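## Task

Take the culture plate labelled W09 out of the incubator and put it in out-nest O1. It has to lie flat within the nest's locating guides, with its well A1 at the nest corner marked A1, and its lid fully seated on top. No other plate or lid may end up changed. The incubator door has to finish closed and latched by its catch. Anything that stays put only because the robot is holding it does not count. At the end, release everything and move the gripper away.

## Robot and tools

ROBOT. A single four-axis SCARA-type plate mover: lift, shoulder, elbow, wrist yaw, plus a two-finger gripper that always stays level. It can only translate and turn about the vertical. The commanded point, end_effector_position, is midway between the two rubber pads, roughly 2 to 3 cm behind the fingertips. The fingers extend along the gripper's +x axis and close along its y axis.

FRAMES. Scene frame: origin on the table surface under the arm base, +z up, +y to the left when facing along +x. The state line gives end_effector_position (metres) and end_effector_quat_wxyz in this frame. These readings can be slightly wrong, more so at long reach. Joint positions lists lift (m, 0.000 to 0.550), shoulder (rad, -2.000 to 2.000), elbow (-2.800 to 2.800), wrist yaw (-12.566 to 12.566), then the pad gap in metres. Keep the elbow more than 0.4 rad from 0, otherwise the arm may fold and fault.

execute_actions. Argument actions: a list of actions. Each action is a table of up to 15 rows, and each row is five numbers in [-1, 1]: dx, dy, dz, rz, opening. Each row is one control step at 30 Hz; if fewer than 15 rows are given, the last row repeats. dx, dy, dz, rz are an offset, in the gripper's own axes (not scene axes), from the gripper pose measured when that action started. For the first action of a call, that start is the last pose reported in this scene. Each row is relative to that same start, not added to the row before it. Scale: 1.0 equals 0.6 m or 180 degrees. Positive rz turns from +x toward +y. opening is absolute, not an offset: +1 is fully open (0.140 m), -1 is the closed command (a 0.066 m gap still remains). A full close needs at least 0.6 s. An empty list just returns state and images. Each action lasts 0.5 s. On every step the command is clipped to within 70 mm and 16 degrees of the measured pose. After an action the arm goes no further than the last clipped pose, so a long travel needs several actions. The "Hand target" line shows where the controller is currently driving.

move. Argument target: one row of the same five numbers, with the same gripper-axis scale. It is an offset from the pose in the latest result that shows one; opening is absolute and is sent at the start. speed is in m/s, 0.002 to 0.5, default 0.25; turning is capped at twice that value in rad/s. The straight path lasts 0.5 to 10 s and is cut off at 10 s. Rotation takes the shorter way. The path ignores obstacles, and the gripper may lag, wander, or exceed speed near full reach. Faster contact hits harder, and aiming further beyond a contact presses harder. blocking=false returns after 0.5 s while motion continues. Until a result reports the end, other moves and action rows are refused, so use wait (e.g. 0) or stop. The result adds a "move:" line. Its ending is done (at rest near target), off_target, moving, held (last step blocked by a check) or fault. It also names limits: paced means the sent pose was clipped; held means some steps were blocked, after which the arm may surge well above speed. It also reports the distance to target.

wait: seconds 0 to 10; the arm keeps its last command, a running move carries on, and the call returns early if the move ends. stop: brakes a running move, needs stopping room (more when fast), fingers keep moving. zoom_image: camera is one of cam_head_left, cam_head_right, cam_high, cam_low, cam_wrist (all 504x504); region [x0, y0, x1, y1] in pixels from the image's top-left, at most 504 by 504. finished_scene: scene integer 1 to 2; ends that scene permanently, reports success and gives the next task.

GRIPPING. grip_measured is the measured opening on the command scale, possibly off by about 1 mm throughout a scene. Between the extremes, the fingers go to where grip_measured would equal your number. To hold something, command roughly 0.04 below grip_measured; a smaller margin grips more gently. The pad force is about 18 N each, and a fast close can squeeze harder. A held part may occasionally be tugged briefly.

OFFSETS AND CONTACT. Because offsets count from the measured pose, repeating a small offset into something rigid does not add force. Into something that yields, it does move further. Joints slow and stop together; after big moves the arm may still be short of target.

TASK HINTS. After a push, the incubator door keeps swinging. If it swings well beyond a right angle, its outer face can no longer be reached to close it. Well A1 sits at the labelled short end, in the corner opposite the labelled long side. Plates inside the incubator show their ID on the front.

AVOID. A torque fault happens if contact load reaches a joint limit (lift 52.2 N, shoulder 7.83 N m, elbow 3.91 N m, wrist yaw 1.3 N m; carried weight counts). The arm then halts for 10 s and the rest of the call is dropped. A "pose unreachable" line means a clearance check altered or blocked the command. Holding loads heats motors: MOTOR HOT appears from 85 °C, and at 100 °C an OVER-TEMPERATURE FAULT brakes the arm until it cools. Never drop items or push them off the table, as that ends the scene. Avoid slams, hard impacts and heavy pushing.

Each tool is called after "Emit:" by a JSON object that holds its "method" and its "body", one argument or row to a line.

## Session

Emit:
{"method": "execute_actions", "body": {
  "actions": []
}}

Scene clock: 0.00 s.
end_effector_position=(+0.5198, -0.1205, +0.2563) grip_measured=+1.00 end_effector_quat_wxyz=(+0.772, +0.000, +0.000, -0.636)
Joint positions: [ 0.251 -0.763 -1.311  0.695  0.14 ]
Motor temperatures (°C, as the motors report them): [29 21 22 23]
Hand target: +0.520, -0.121, +0.256; +0.772, +0.000, +0.000, -0.636

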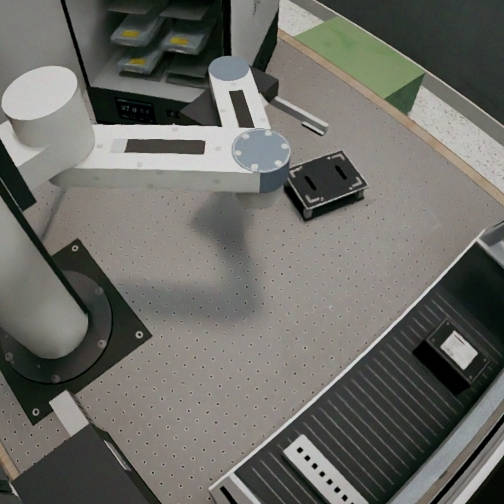

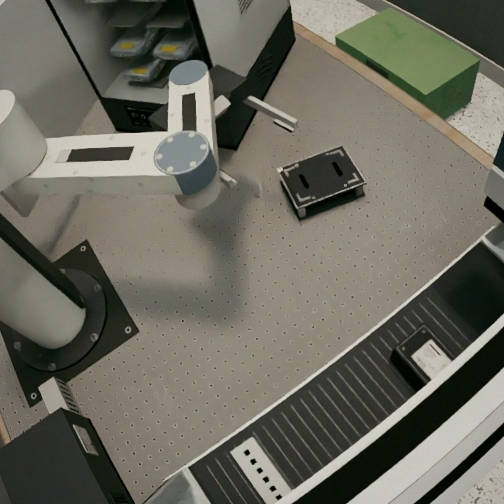

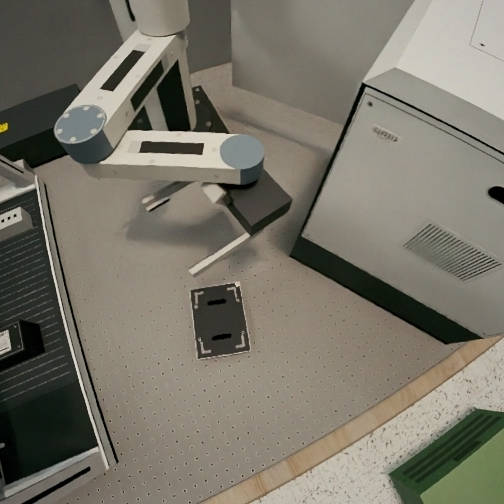

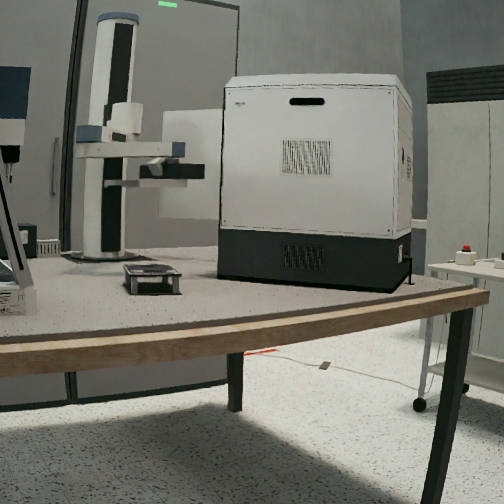

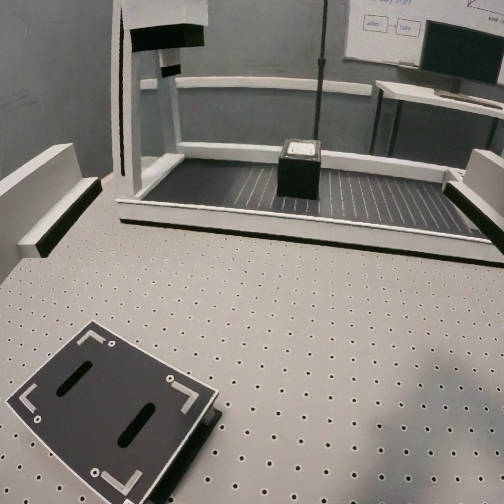

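Emit:
{"method": "zoom_image", "body": {
  "camera": "cam_head_left",
  "region": [40, 0, 300, 150]
}}

Emit:
{"method": "zoom_image", "body": {
  "camera": "cam_high",
  "region": [160, 270, 280, 370]
}}

Emit:
{"method": "zoom_image", "body": {
  "camera": "cam_wrist",
  "region": [0, 300, 250, 504]
}}

Region (40, 0, 300, 150) of cam_head_left's 504x504 image, scaled by 1.938, with more detail than that image has; it fills the top 291 rows of this view, and the rest is white.

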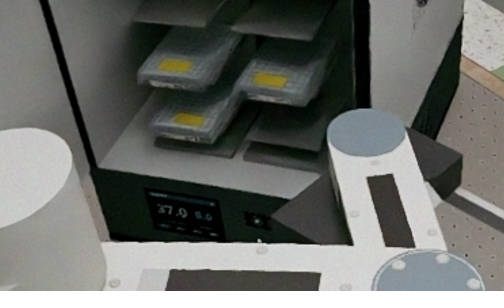

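Region (160, 270, 280, 370) of cam_high's 504x504 image, scaled by 4.200, with more detail than that image has.

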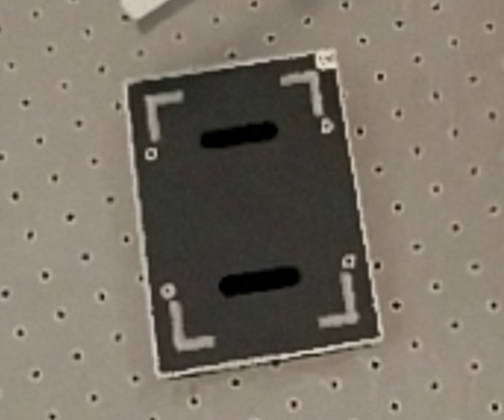

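Region (0, 300, 250, 504) of cam_wrist's 504x504 image, scaled by 2.016, with more detail than that image has; it fills the top 411 rows of this view, and the rest is white.

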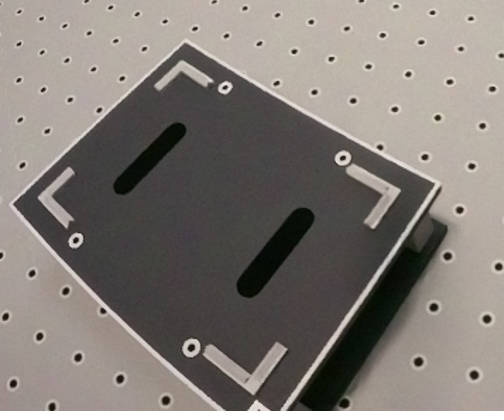

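Emit:
{"method": "move", "body": {
  "target": [-0.186,-0.05,0,0.9,1],
  "speed": 0.4
}}

Scene clock: 11.23 s.
end_effector_position=(+0.4691, -0.0167, +0.2563) grip_measured=+1.00 end_effector_quat_wxyz=(+0.749, +0.000, +0.000, +0.663)
Joint positions: [ 0.251 -1.329 -1.307  4.085  0.14 ]
Motor temperatures (°C, as the motors report them): [29 21 22 23]
Hand target: +0.469, -0.017, +0.256; +0.749, +0.000, +0.000, +0.663
Off the commanded pose: 0.000 m, 0 deg.
move: done

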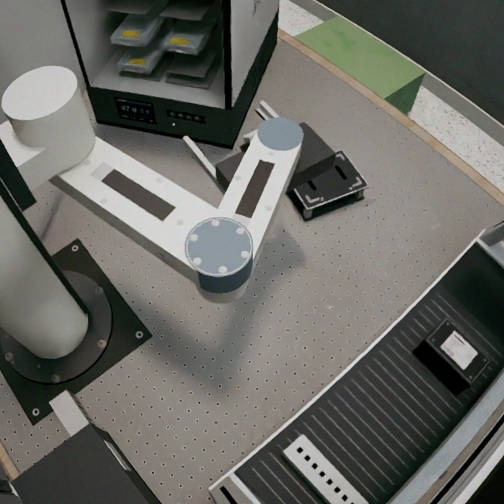

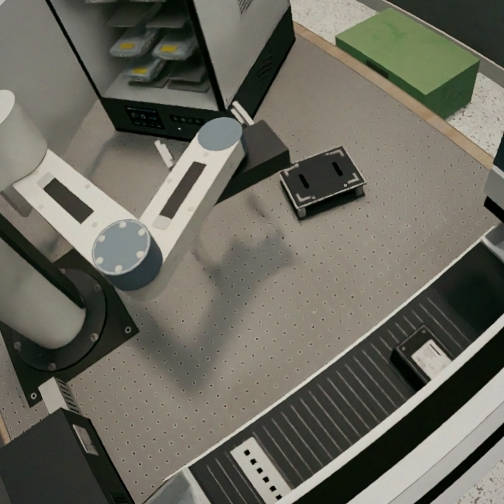

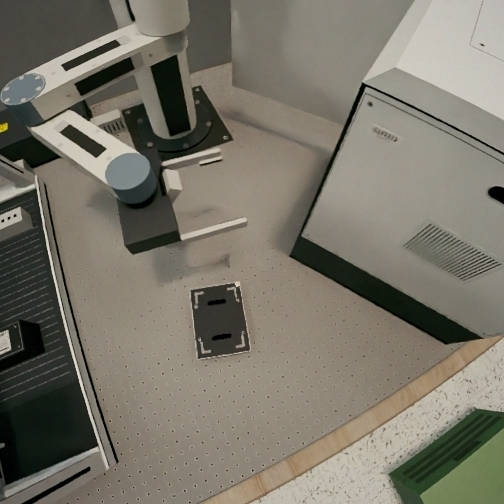

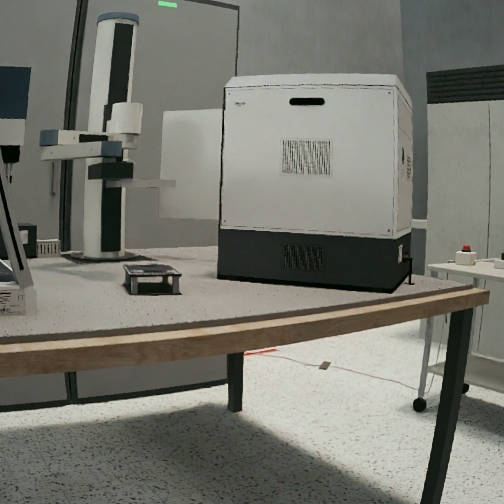

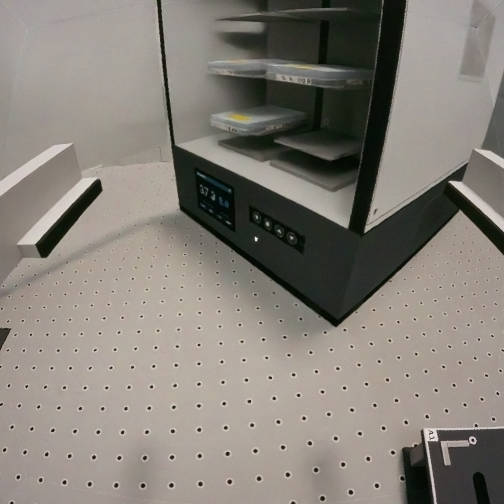

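Emit:
{"method": "move", "body": {
  "target": [0.42,0.19,0,-0.27,0.3],
  "speed": 0.3
}}

Scene clock: 19.87 s.
end_effector_position=(+0.3864, +0.2476, +0.2563) grip_measured=+0.30 end_effector_quat_wxyz=(+0.955, +0.000, +0.000, +0.296)
Joint positions: [ 0.251  0.05  -0.749  1.3    0.114]
Motor temperatures (°C, as the motors report them): [28 21 22 23]
Hand target: +0.386, +0.248, +0.256; +0.955, +0.000, +0.000, +0.296
Off the commanded pose: 0.000 m, 0 deg.
move: done

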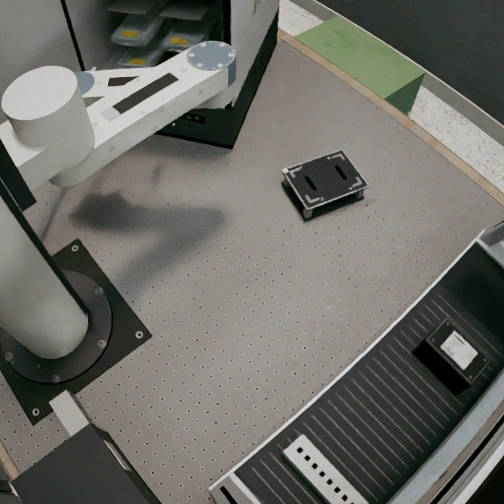

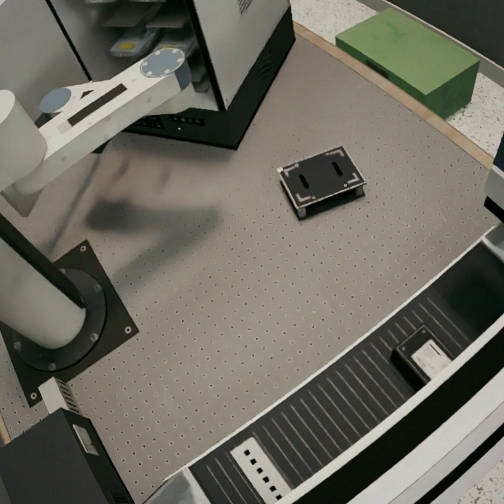

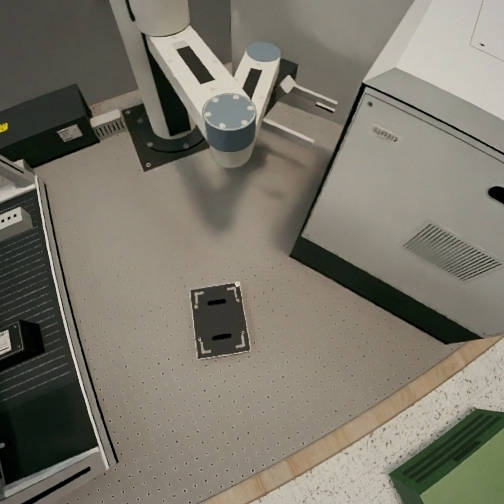

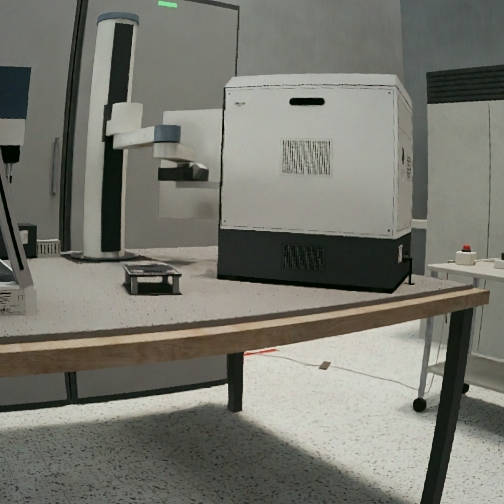

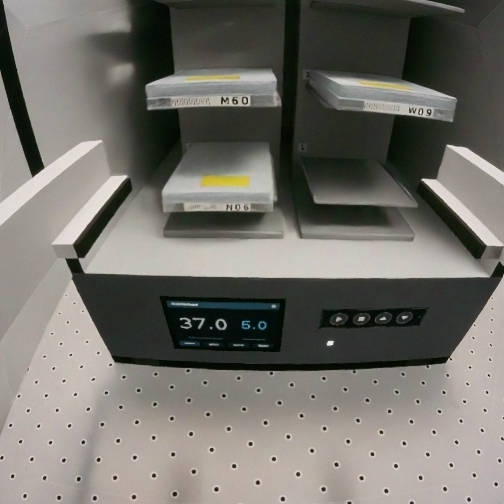

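Emit:
{"method": "move", "body": {
  "target": [0.03,-0.133,0.02,0,-0.15]
}}

Scene clock: 24.20 s.
end_effector_position=(+0.4465, +0.1918, +0.2683) grip_measured=-0.15 end_effector_quat_wxyz=(+0.955, +0.000, +0.000, +0.296)
Joint positions: [ 0.263 -0.379 -0.743  1.722  0.097]
Motor temperatures (°C, as the motors report them): [29 21 22 23]
Hand target: +0.446, +0.192, +0.268; +0.955, +0.000, +0.000, +0.296
Off the commanded pose: 0.000 m, 0 deg.
move: done

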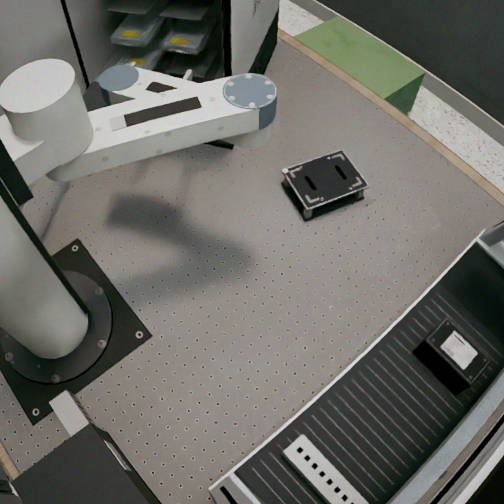

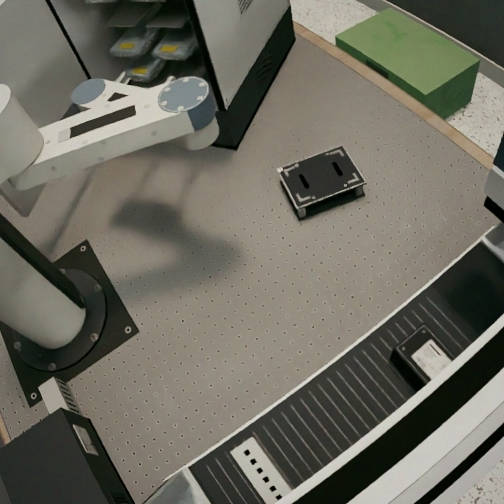

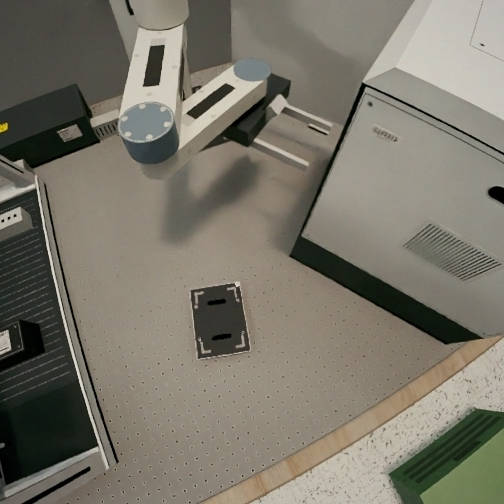

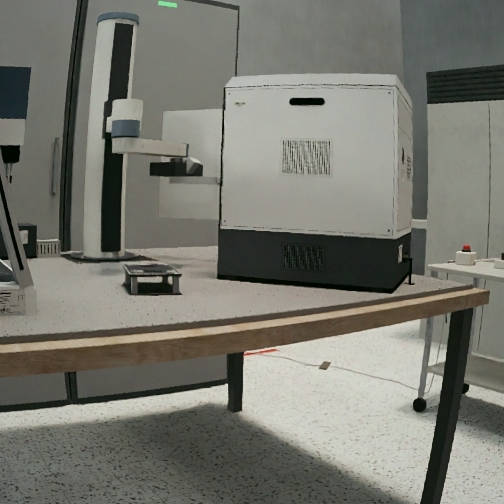

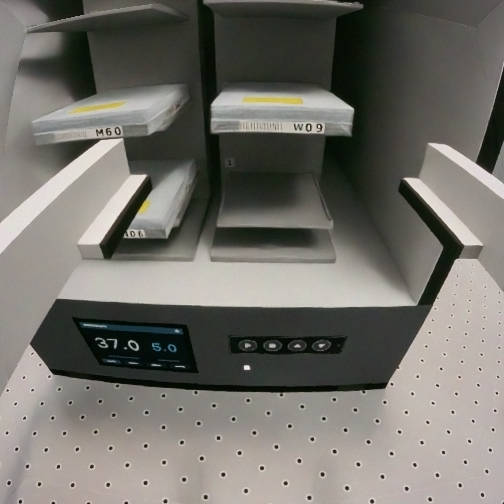

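Emit:
{"method": "move", "body": {
  "target": [0.11,-0.015,0,0,-0.15],
  "speed": 0.12
}}

Emit:
{"method": "zoom_image", "body": {
  "camera": "cam_wrist",
  "region": [80, 60, 480, 280]
}}

Scene clock: 29.20 s.
end_effector_position=(+0.5062, +0.2216, +0.2683) grip_measured=-0.15 end_effector_quat_wxyz=(+0.955, +0.000, +0.000, +0.295)
Joint positions: [ 0.263 -0.336 -1.03   1.966  0.097]
Motor temperatures (°C, as the motors report them): [28 21 22 23]
Hand target: +0.506, +0.222, +0.268; +0.955, +0.000, +0.000, +0.296
Off the commanded pose: 0.000 m, 0 deg.
move: done

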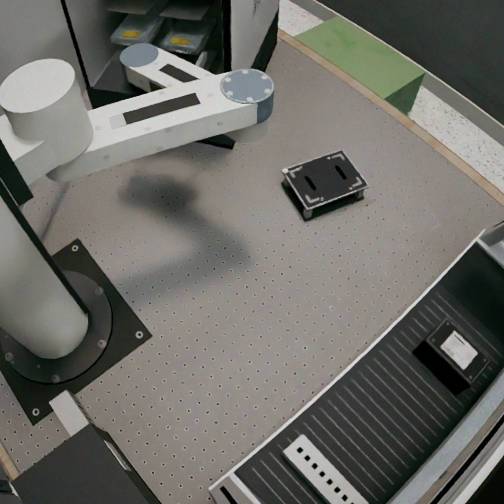

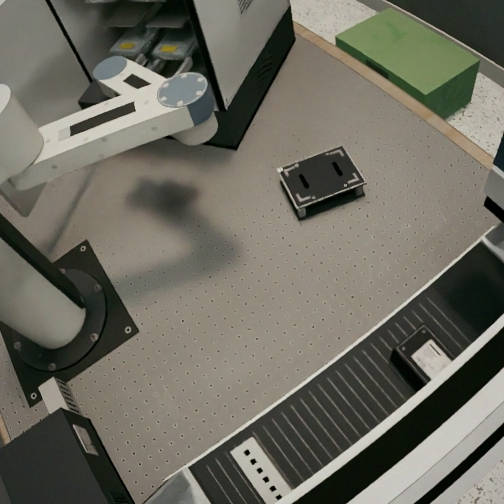

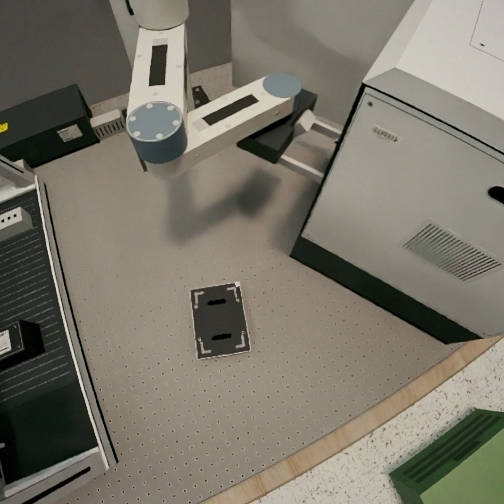

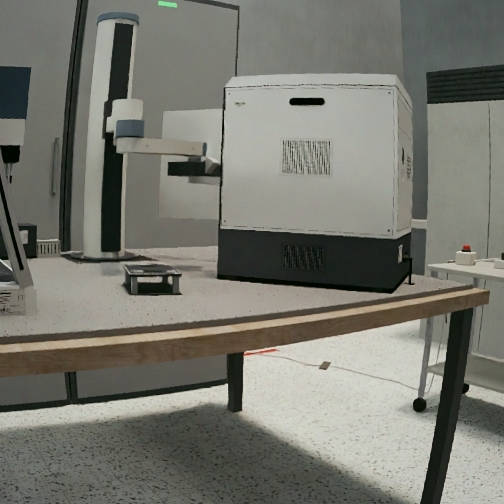

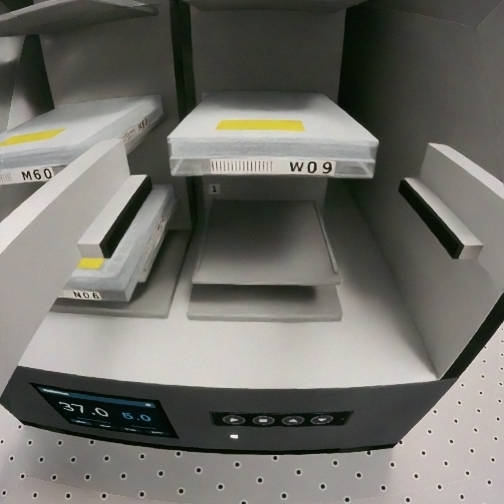

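Region (80, 60, 480, 280) of cam_wrist's 504x504 image, scaled by 1.260, with more detail than that image has; it fills the top 277 rows of this view, and the rest is white.

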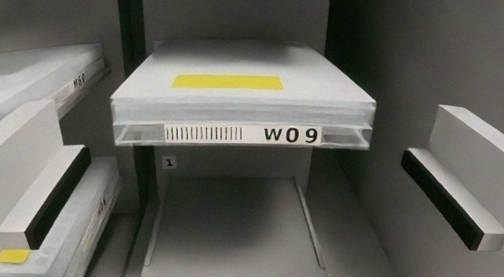

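Emit:
{"method": "move", "body": {
  "target": [0.1,0,0.002,0,-0.15],
  "speed": 0.06
}}

Scene clock: 33.70 s.
end_effector_position=(+0.5559, +0.2553, +0.2695) grip_measured=-0.15 end_effector_quat_wxyz=(+0.955, +0.000, +0.000, +0.295)
Joint positions: [ 0.264 -0.229 -1.311  2.139  0.097]
Motor temperatures (°C, as the motors report them): [29 21 22 23]
Hand target: +0.556, +0.255, +0.269; +0.955, +0.000, +0.000, +0.295
Off the commanded pose: 0.000 m, 0 deg.
move: done

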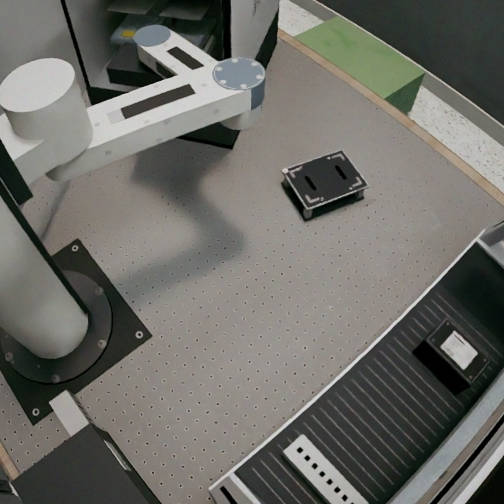

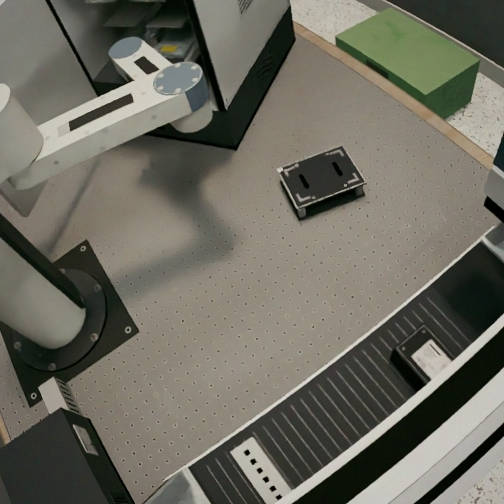

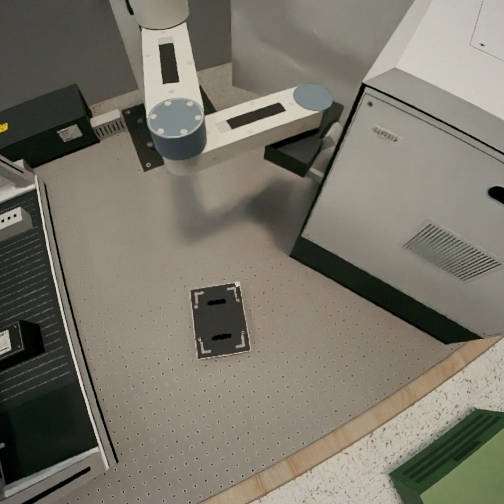

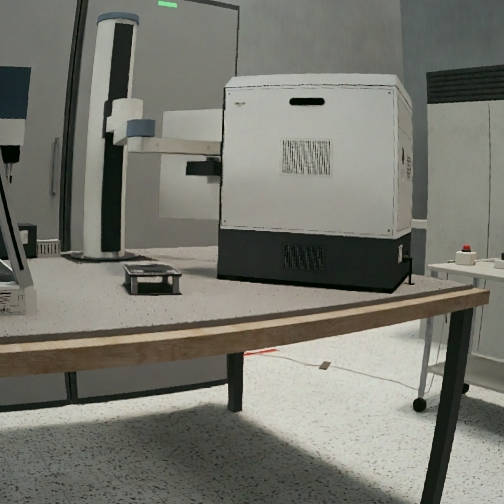

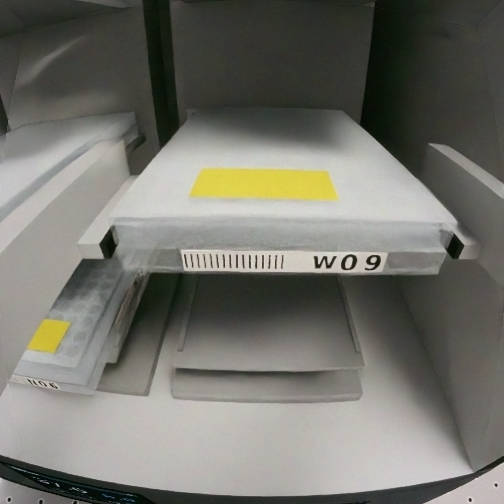

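Emit:
{"method": "move", "body": {
  "target": [0,0,-0.0025,0,-0.4],
  "speed": 0.04
}}

Emit:
{"method": "zoom_image", "body": {
  "camera": "cam_wrist",
  "region": [60, 160, 504, 300]
}}

Scene clock: 38.40 s.
end_effector_position=(+0.5554, +0.2559, +0.2687) grip_measured=-0.28 end_effector_quat_wxyz=(+0.955, +0.000, +0.000, +0.296)
Joint positions: [ 0.264 -0.228 -1.311  2.14   0.093]
Motor temperatures (°C, as the motors report them): [28 21 22 23]
Hand target: +0.556, +0.255, +0.268; +0.955, +0.000, +0.000, +0.295
Off the commanded pose: 0.001 m, 0 deg.
move: done

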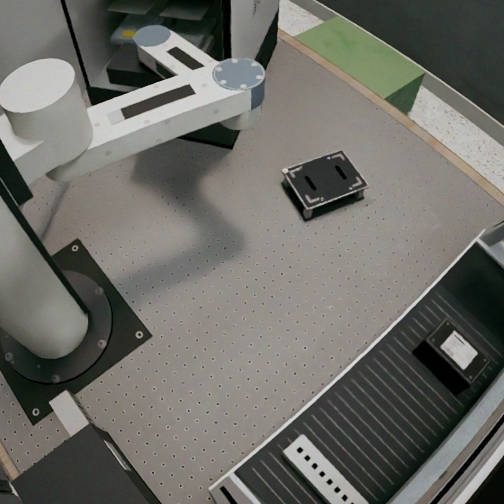

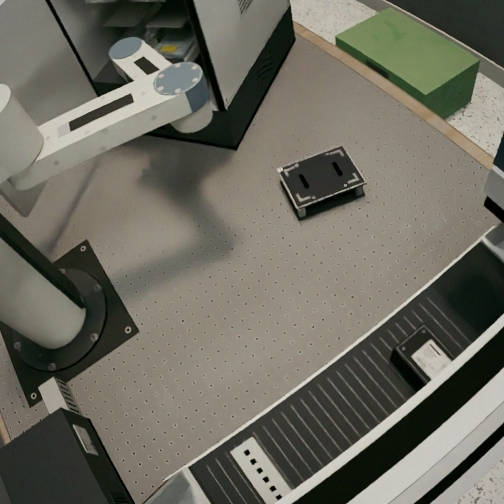

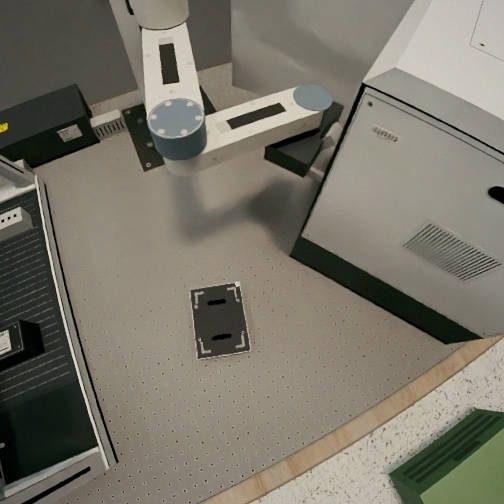

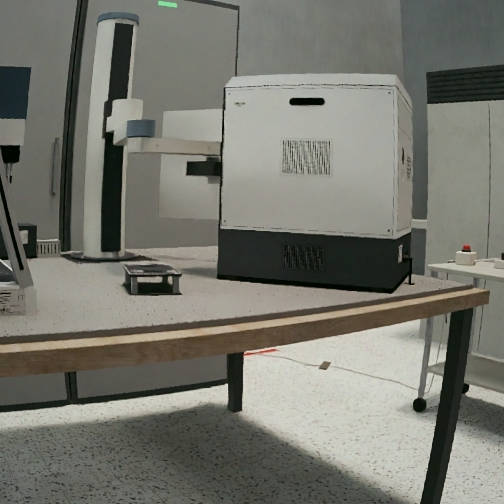

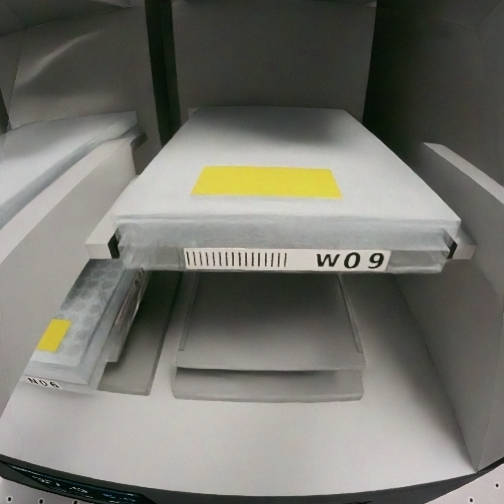

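Region (60, 160, 504, 300) of cam_wrist's 504x504 image, scaled by 1.135, with more detail than that image has; it fills the top 159 rows of this view, and the rest is white.

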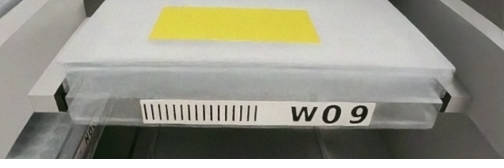

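Emit:
{"method": "execute_actions", "body": {
  "actions": [
    [[0,0,0,0,-0.13]],
    [[0,0,-0.007,0,-0.13]],
    [[0,0,0,0,-0.25]]
  ]
}}

Emit:
{"method": "zoom_image", "body": {
  "camera": "cam_wrist",
  "region": [60, 180, 260, 290]
}}

Scene clock: 42.60 s.
end_effector_position=(+0.5554, +0.2560, +0.2645) grip_measured=-0.24 end_effector_quat_wxyz=(+0.955, +0.000, +0.000, +0.296)
Joint positions: [ 0.26  -0.227 -1.311  2.14   0.094]
Motor temperatures (°C, as the motors report them): [28 21 22 23]
Hand target: +0.555, +0.256, +0.265; +0.955, +0.000, +0.000, +0.296
Off the commanded pose: 0.000 m, 0 deg.

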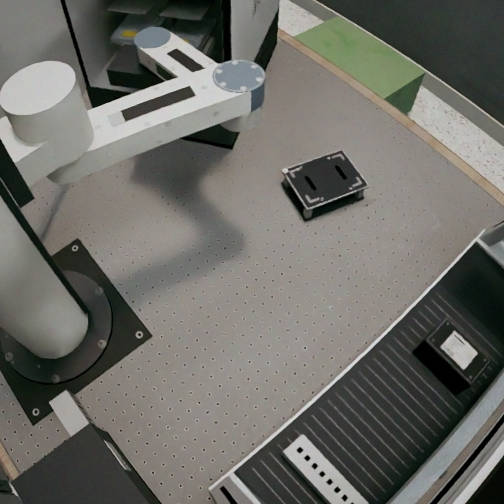

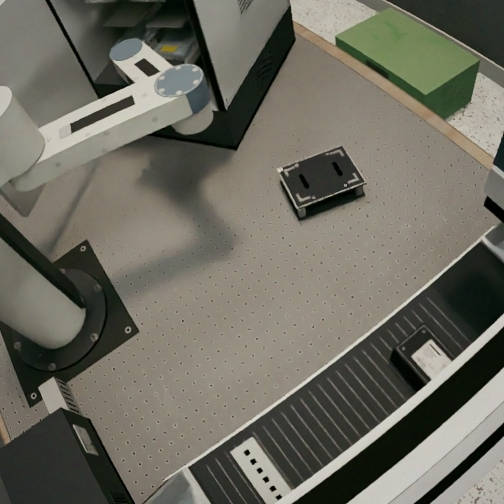

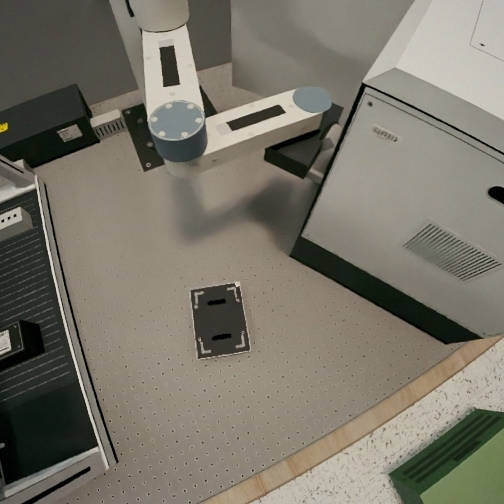

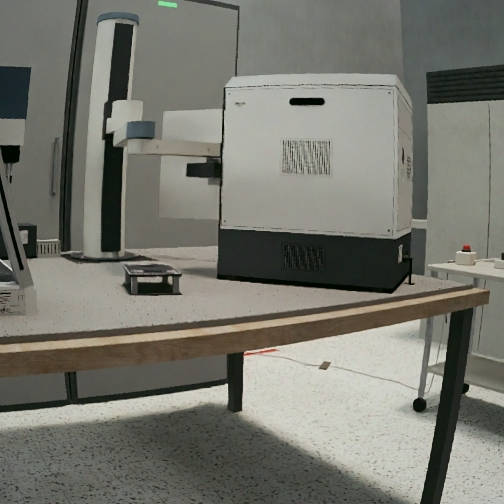

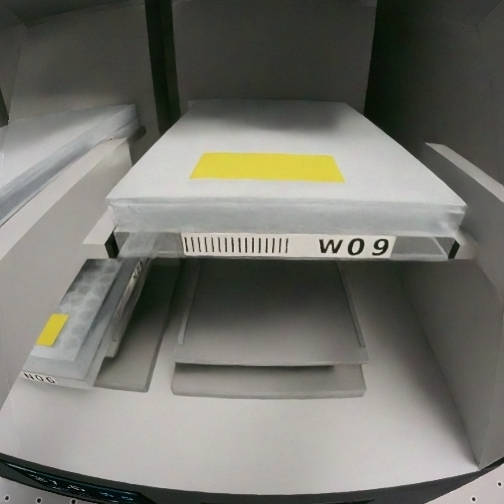

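Region (60, 180, 260, 290) of cam_wrist's 504x504 image, scaled by 2.520, with more detail than that image has; it fills the top 277 rows of this view, and the rest is white.

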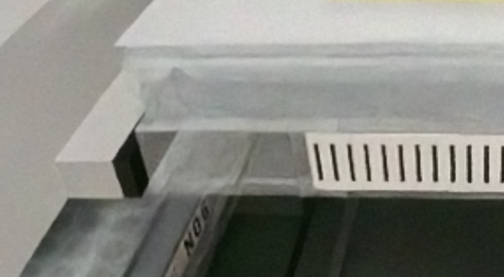

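Emit:
{"method": "execute_actions", "body": {
  "actions": [
    [[0,0,0.002,0,-0.14]],
    [[0.005,0,0,0,-0.14],[0.01,0,0,0,-0.14],[0.015,0,0,0,-0.14],[0.02,0,0,0,-0.14],[0.025,0,0,0,-0.14],[0.03,0,0,0,-0.14],[0.035,0,0,0,-0.14]],
    [[0.005,0,0,0,-0.14],[0.01,0,0,0,-0.14],[0.015,0,0,0,-0.14],[0.02,0,0,0,-0.14],[0.025,0,0,0,-0.14],[0.03,0,0,0,-0.14]],
    [[0,0,0,0,-0.25]],
    [[0,0,0,0,-0.33]]
  ]
}}

Scene clock: 49.33 s.
end_effector_position=(+0.5880, +0.2777, +0.2658) grip_measured=-0.24 end_effector_quat_wxyz=(+0.956, +0.000, +0.000, +0.295)
Joint positions: [ 0.261 -0.145 -1.51   2.254  0.094]
Motor temperatures (°C, as the motors report them): [28 21 22 23]
Hand target: +0.588, +0.278, +0.266; +0.955, +0.000, +0.000, +0.295
Off the commanded pose: 0.000 m, 0 deg.

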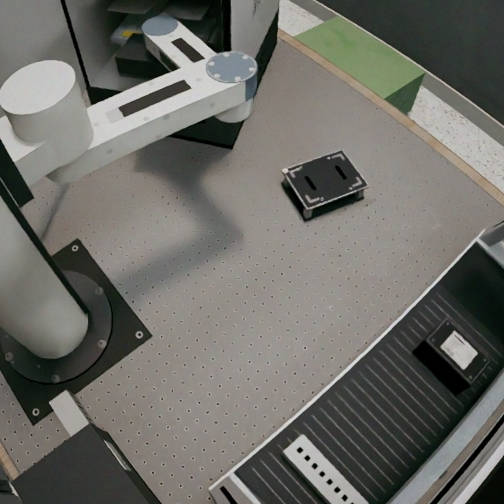

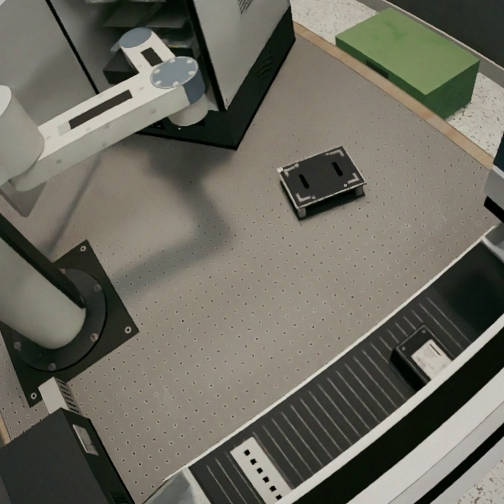

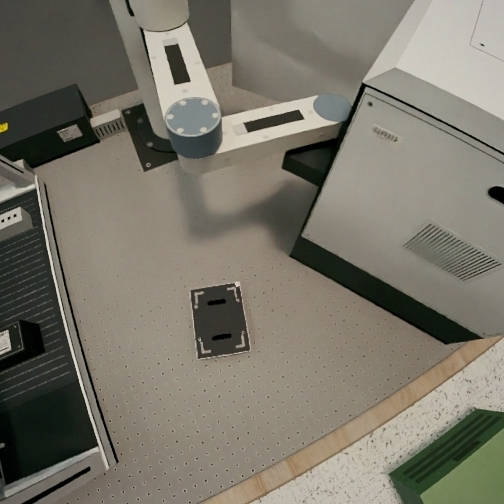

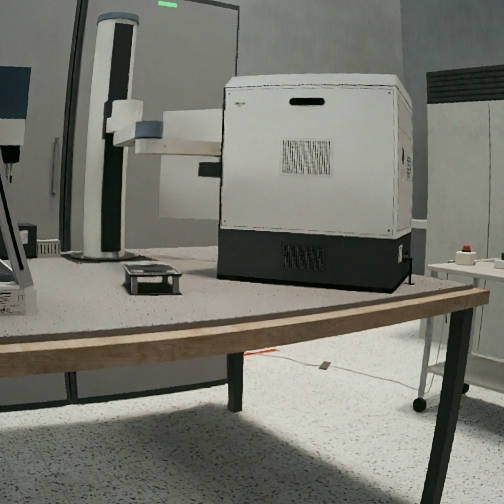

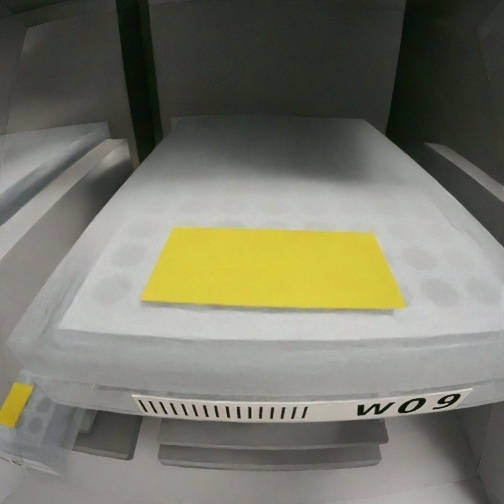

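Emit:
{"method": "move", "body": {
  "target": [0,0,0.012,0,-0.3],
  "speed": 0.02
}}

Emit:
{"method": "move", "body": {
  "target": [-0.08,0,0,0,-0.3],
  "speed": 0.06
}}

Scene clock: 52.37 s.
end_effector_position=(+0.5879, +0.2778, +0.2730) grip_measured=-0.30 end_effector_quat_wxyz=(+0.956, +0.000, +0.000, +0.295)
Joint positions: [ 0.268 -0.144 -1.51   2.253  0.092]
Motor temperatures (°C, as the motors report them): [28 21 22 23]
Hand target: +0.588, +0.278, +0.273; +0.956, +0.000, +0.000, +0.295
Off the commanded pose: 0.000 m, 0 deg.
move: done

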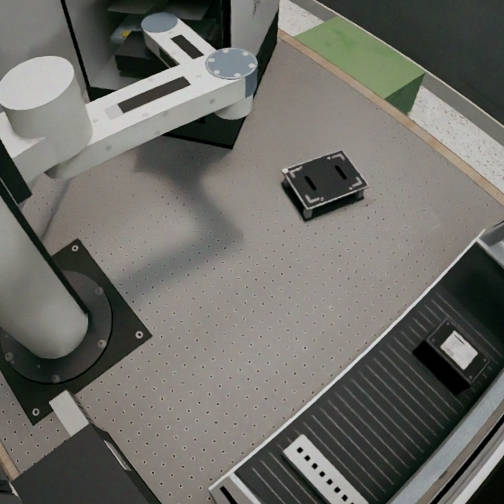

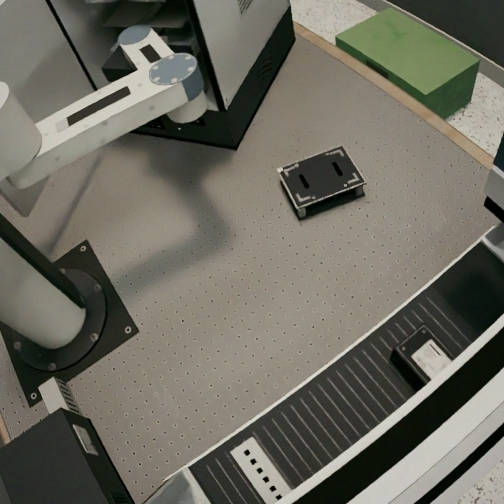

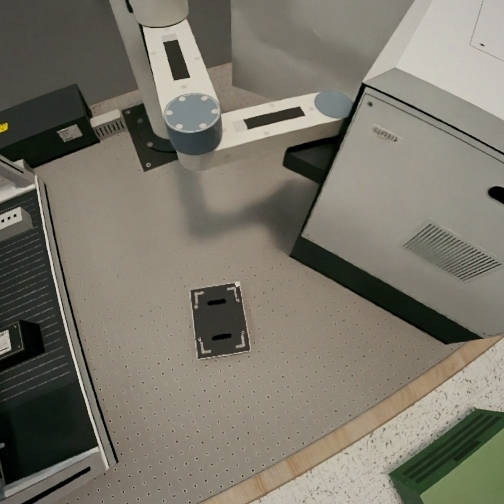

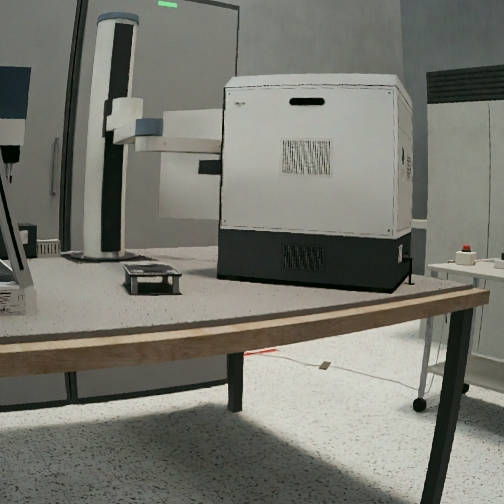

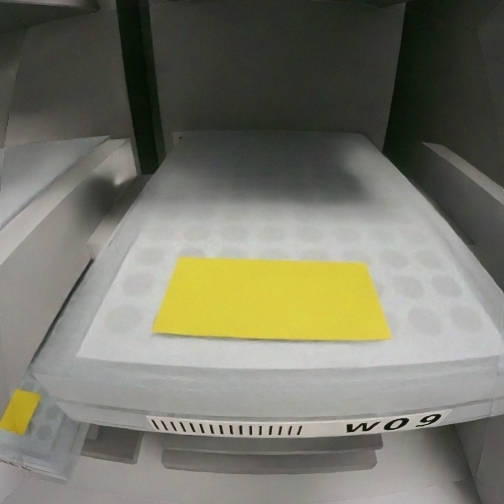

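Scene clock: 53.40 s.
end_effector_position=(+0.5481, +0.2508, +0.2730) grip_measured=-0.30 end_effector_quat_wxyz=(+0.955, +0.000, +0.000, +0.295)
Joint positions: [ 0.268 -0.244 -1.267  2.111  0.092]
Motor temperatures (°C, as the motors report them): [28 21 22 23]
Hand target: +0.548, +0.251, +0.273; +0.956, +0.000, +0.000, +0.295
Off the commanded pose: 0.000 m, 0 deg.
move: done

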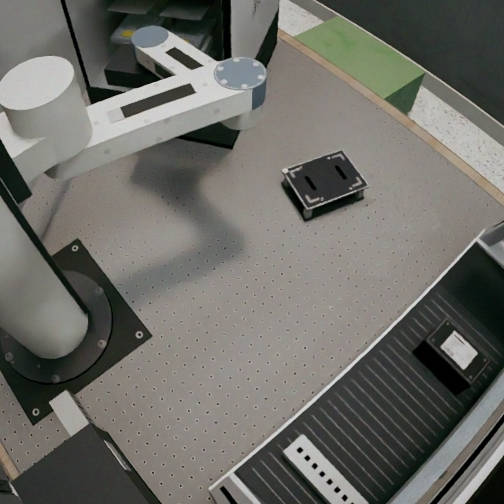

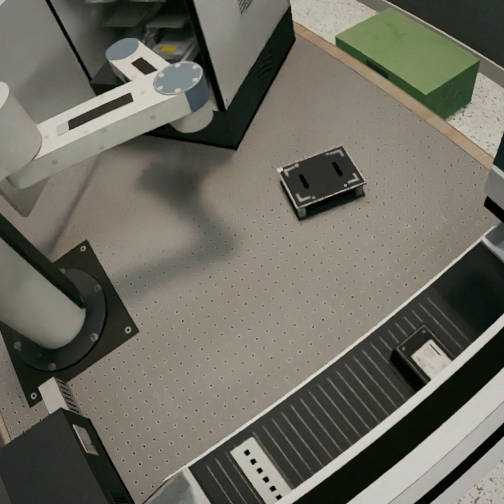

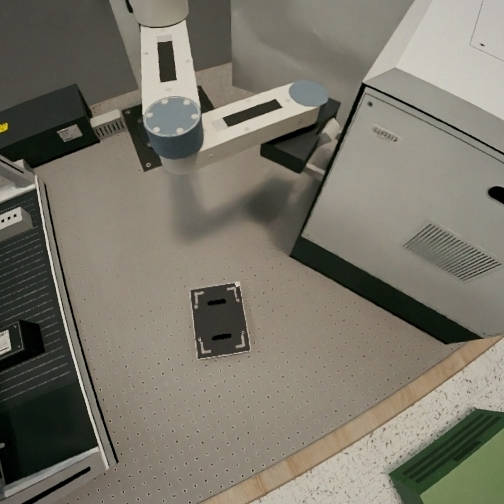

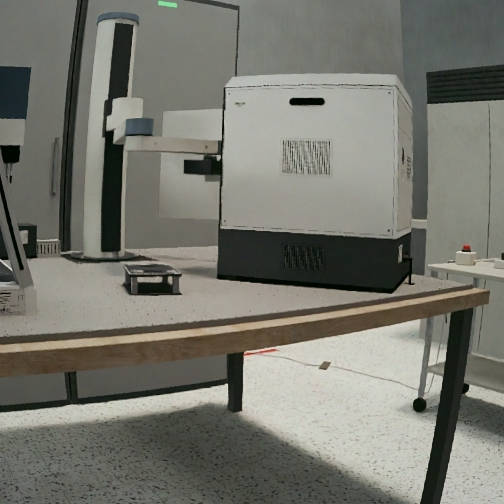

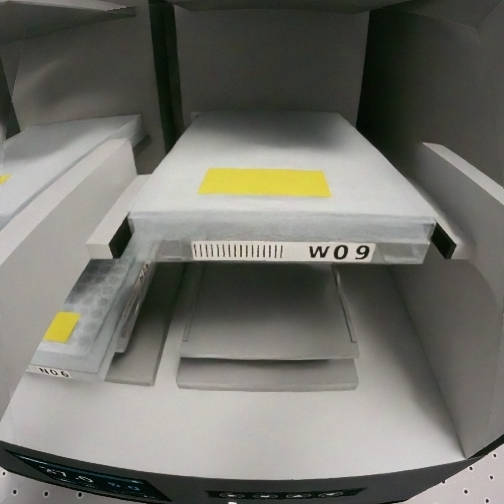

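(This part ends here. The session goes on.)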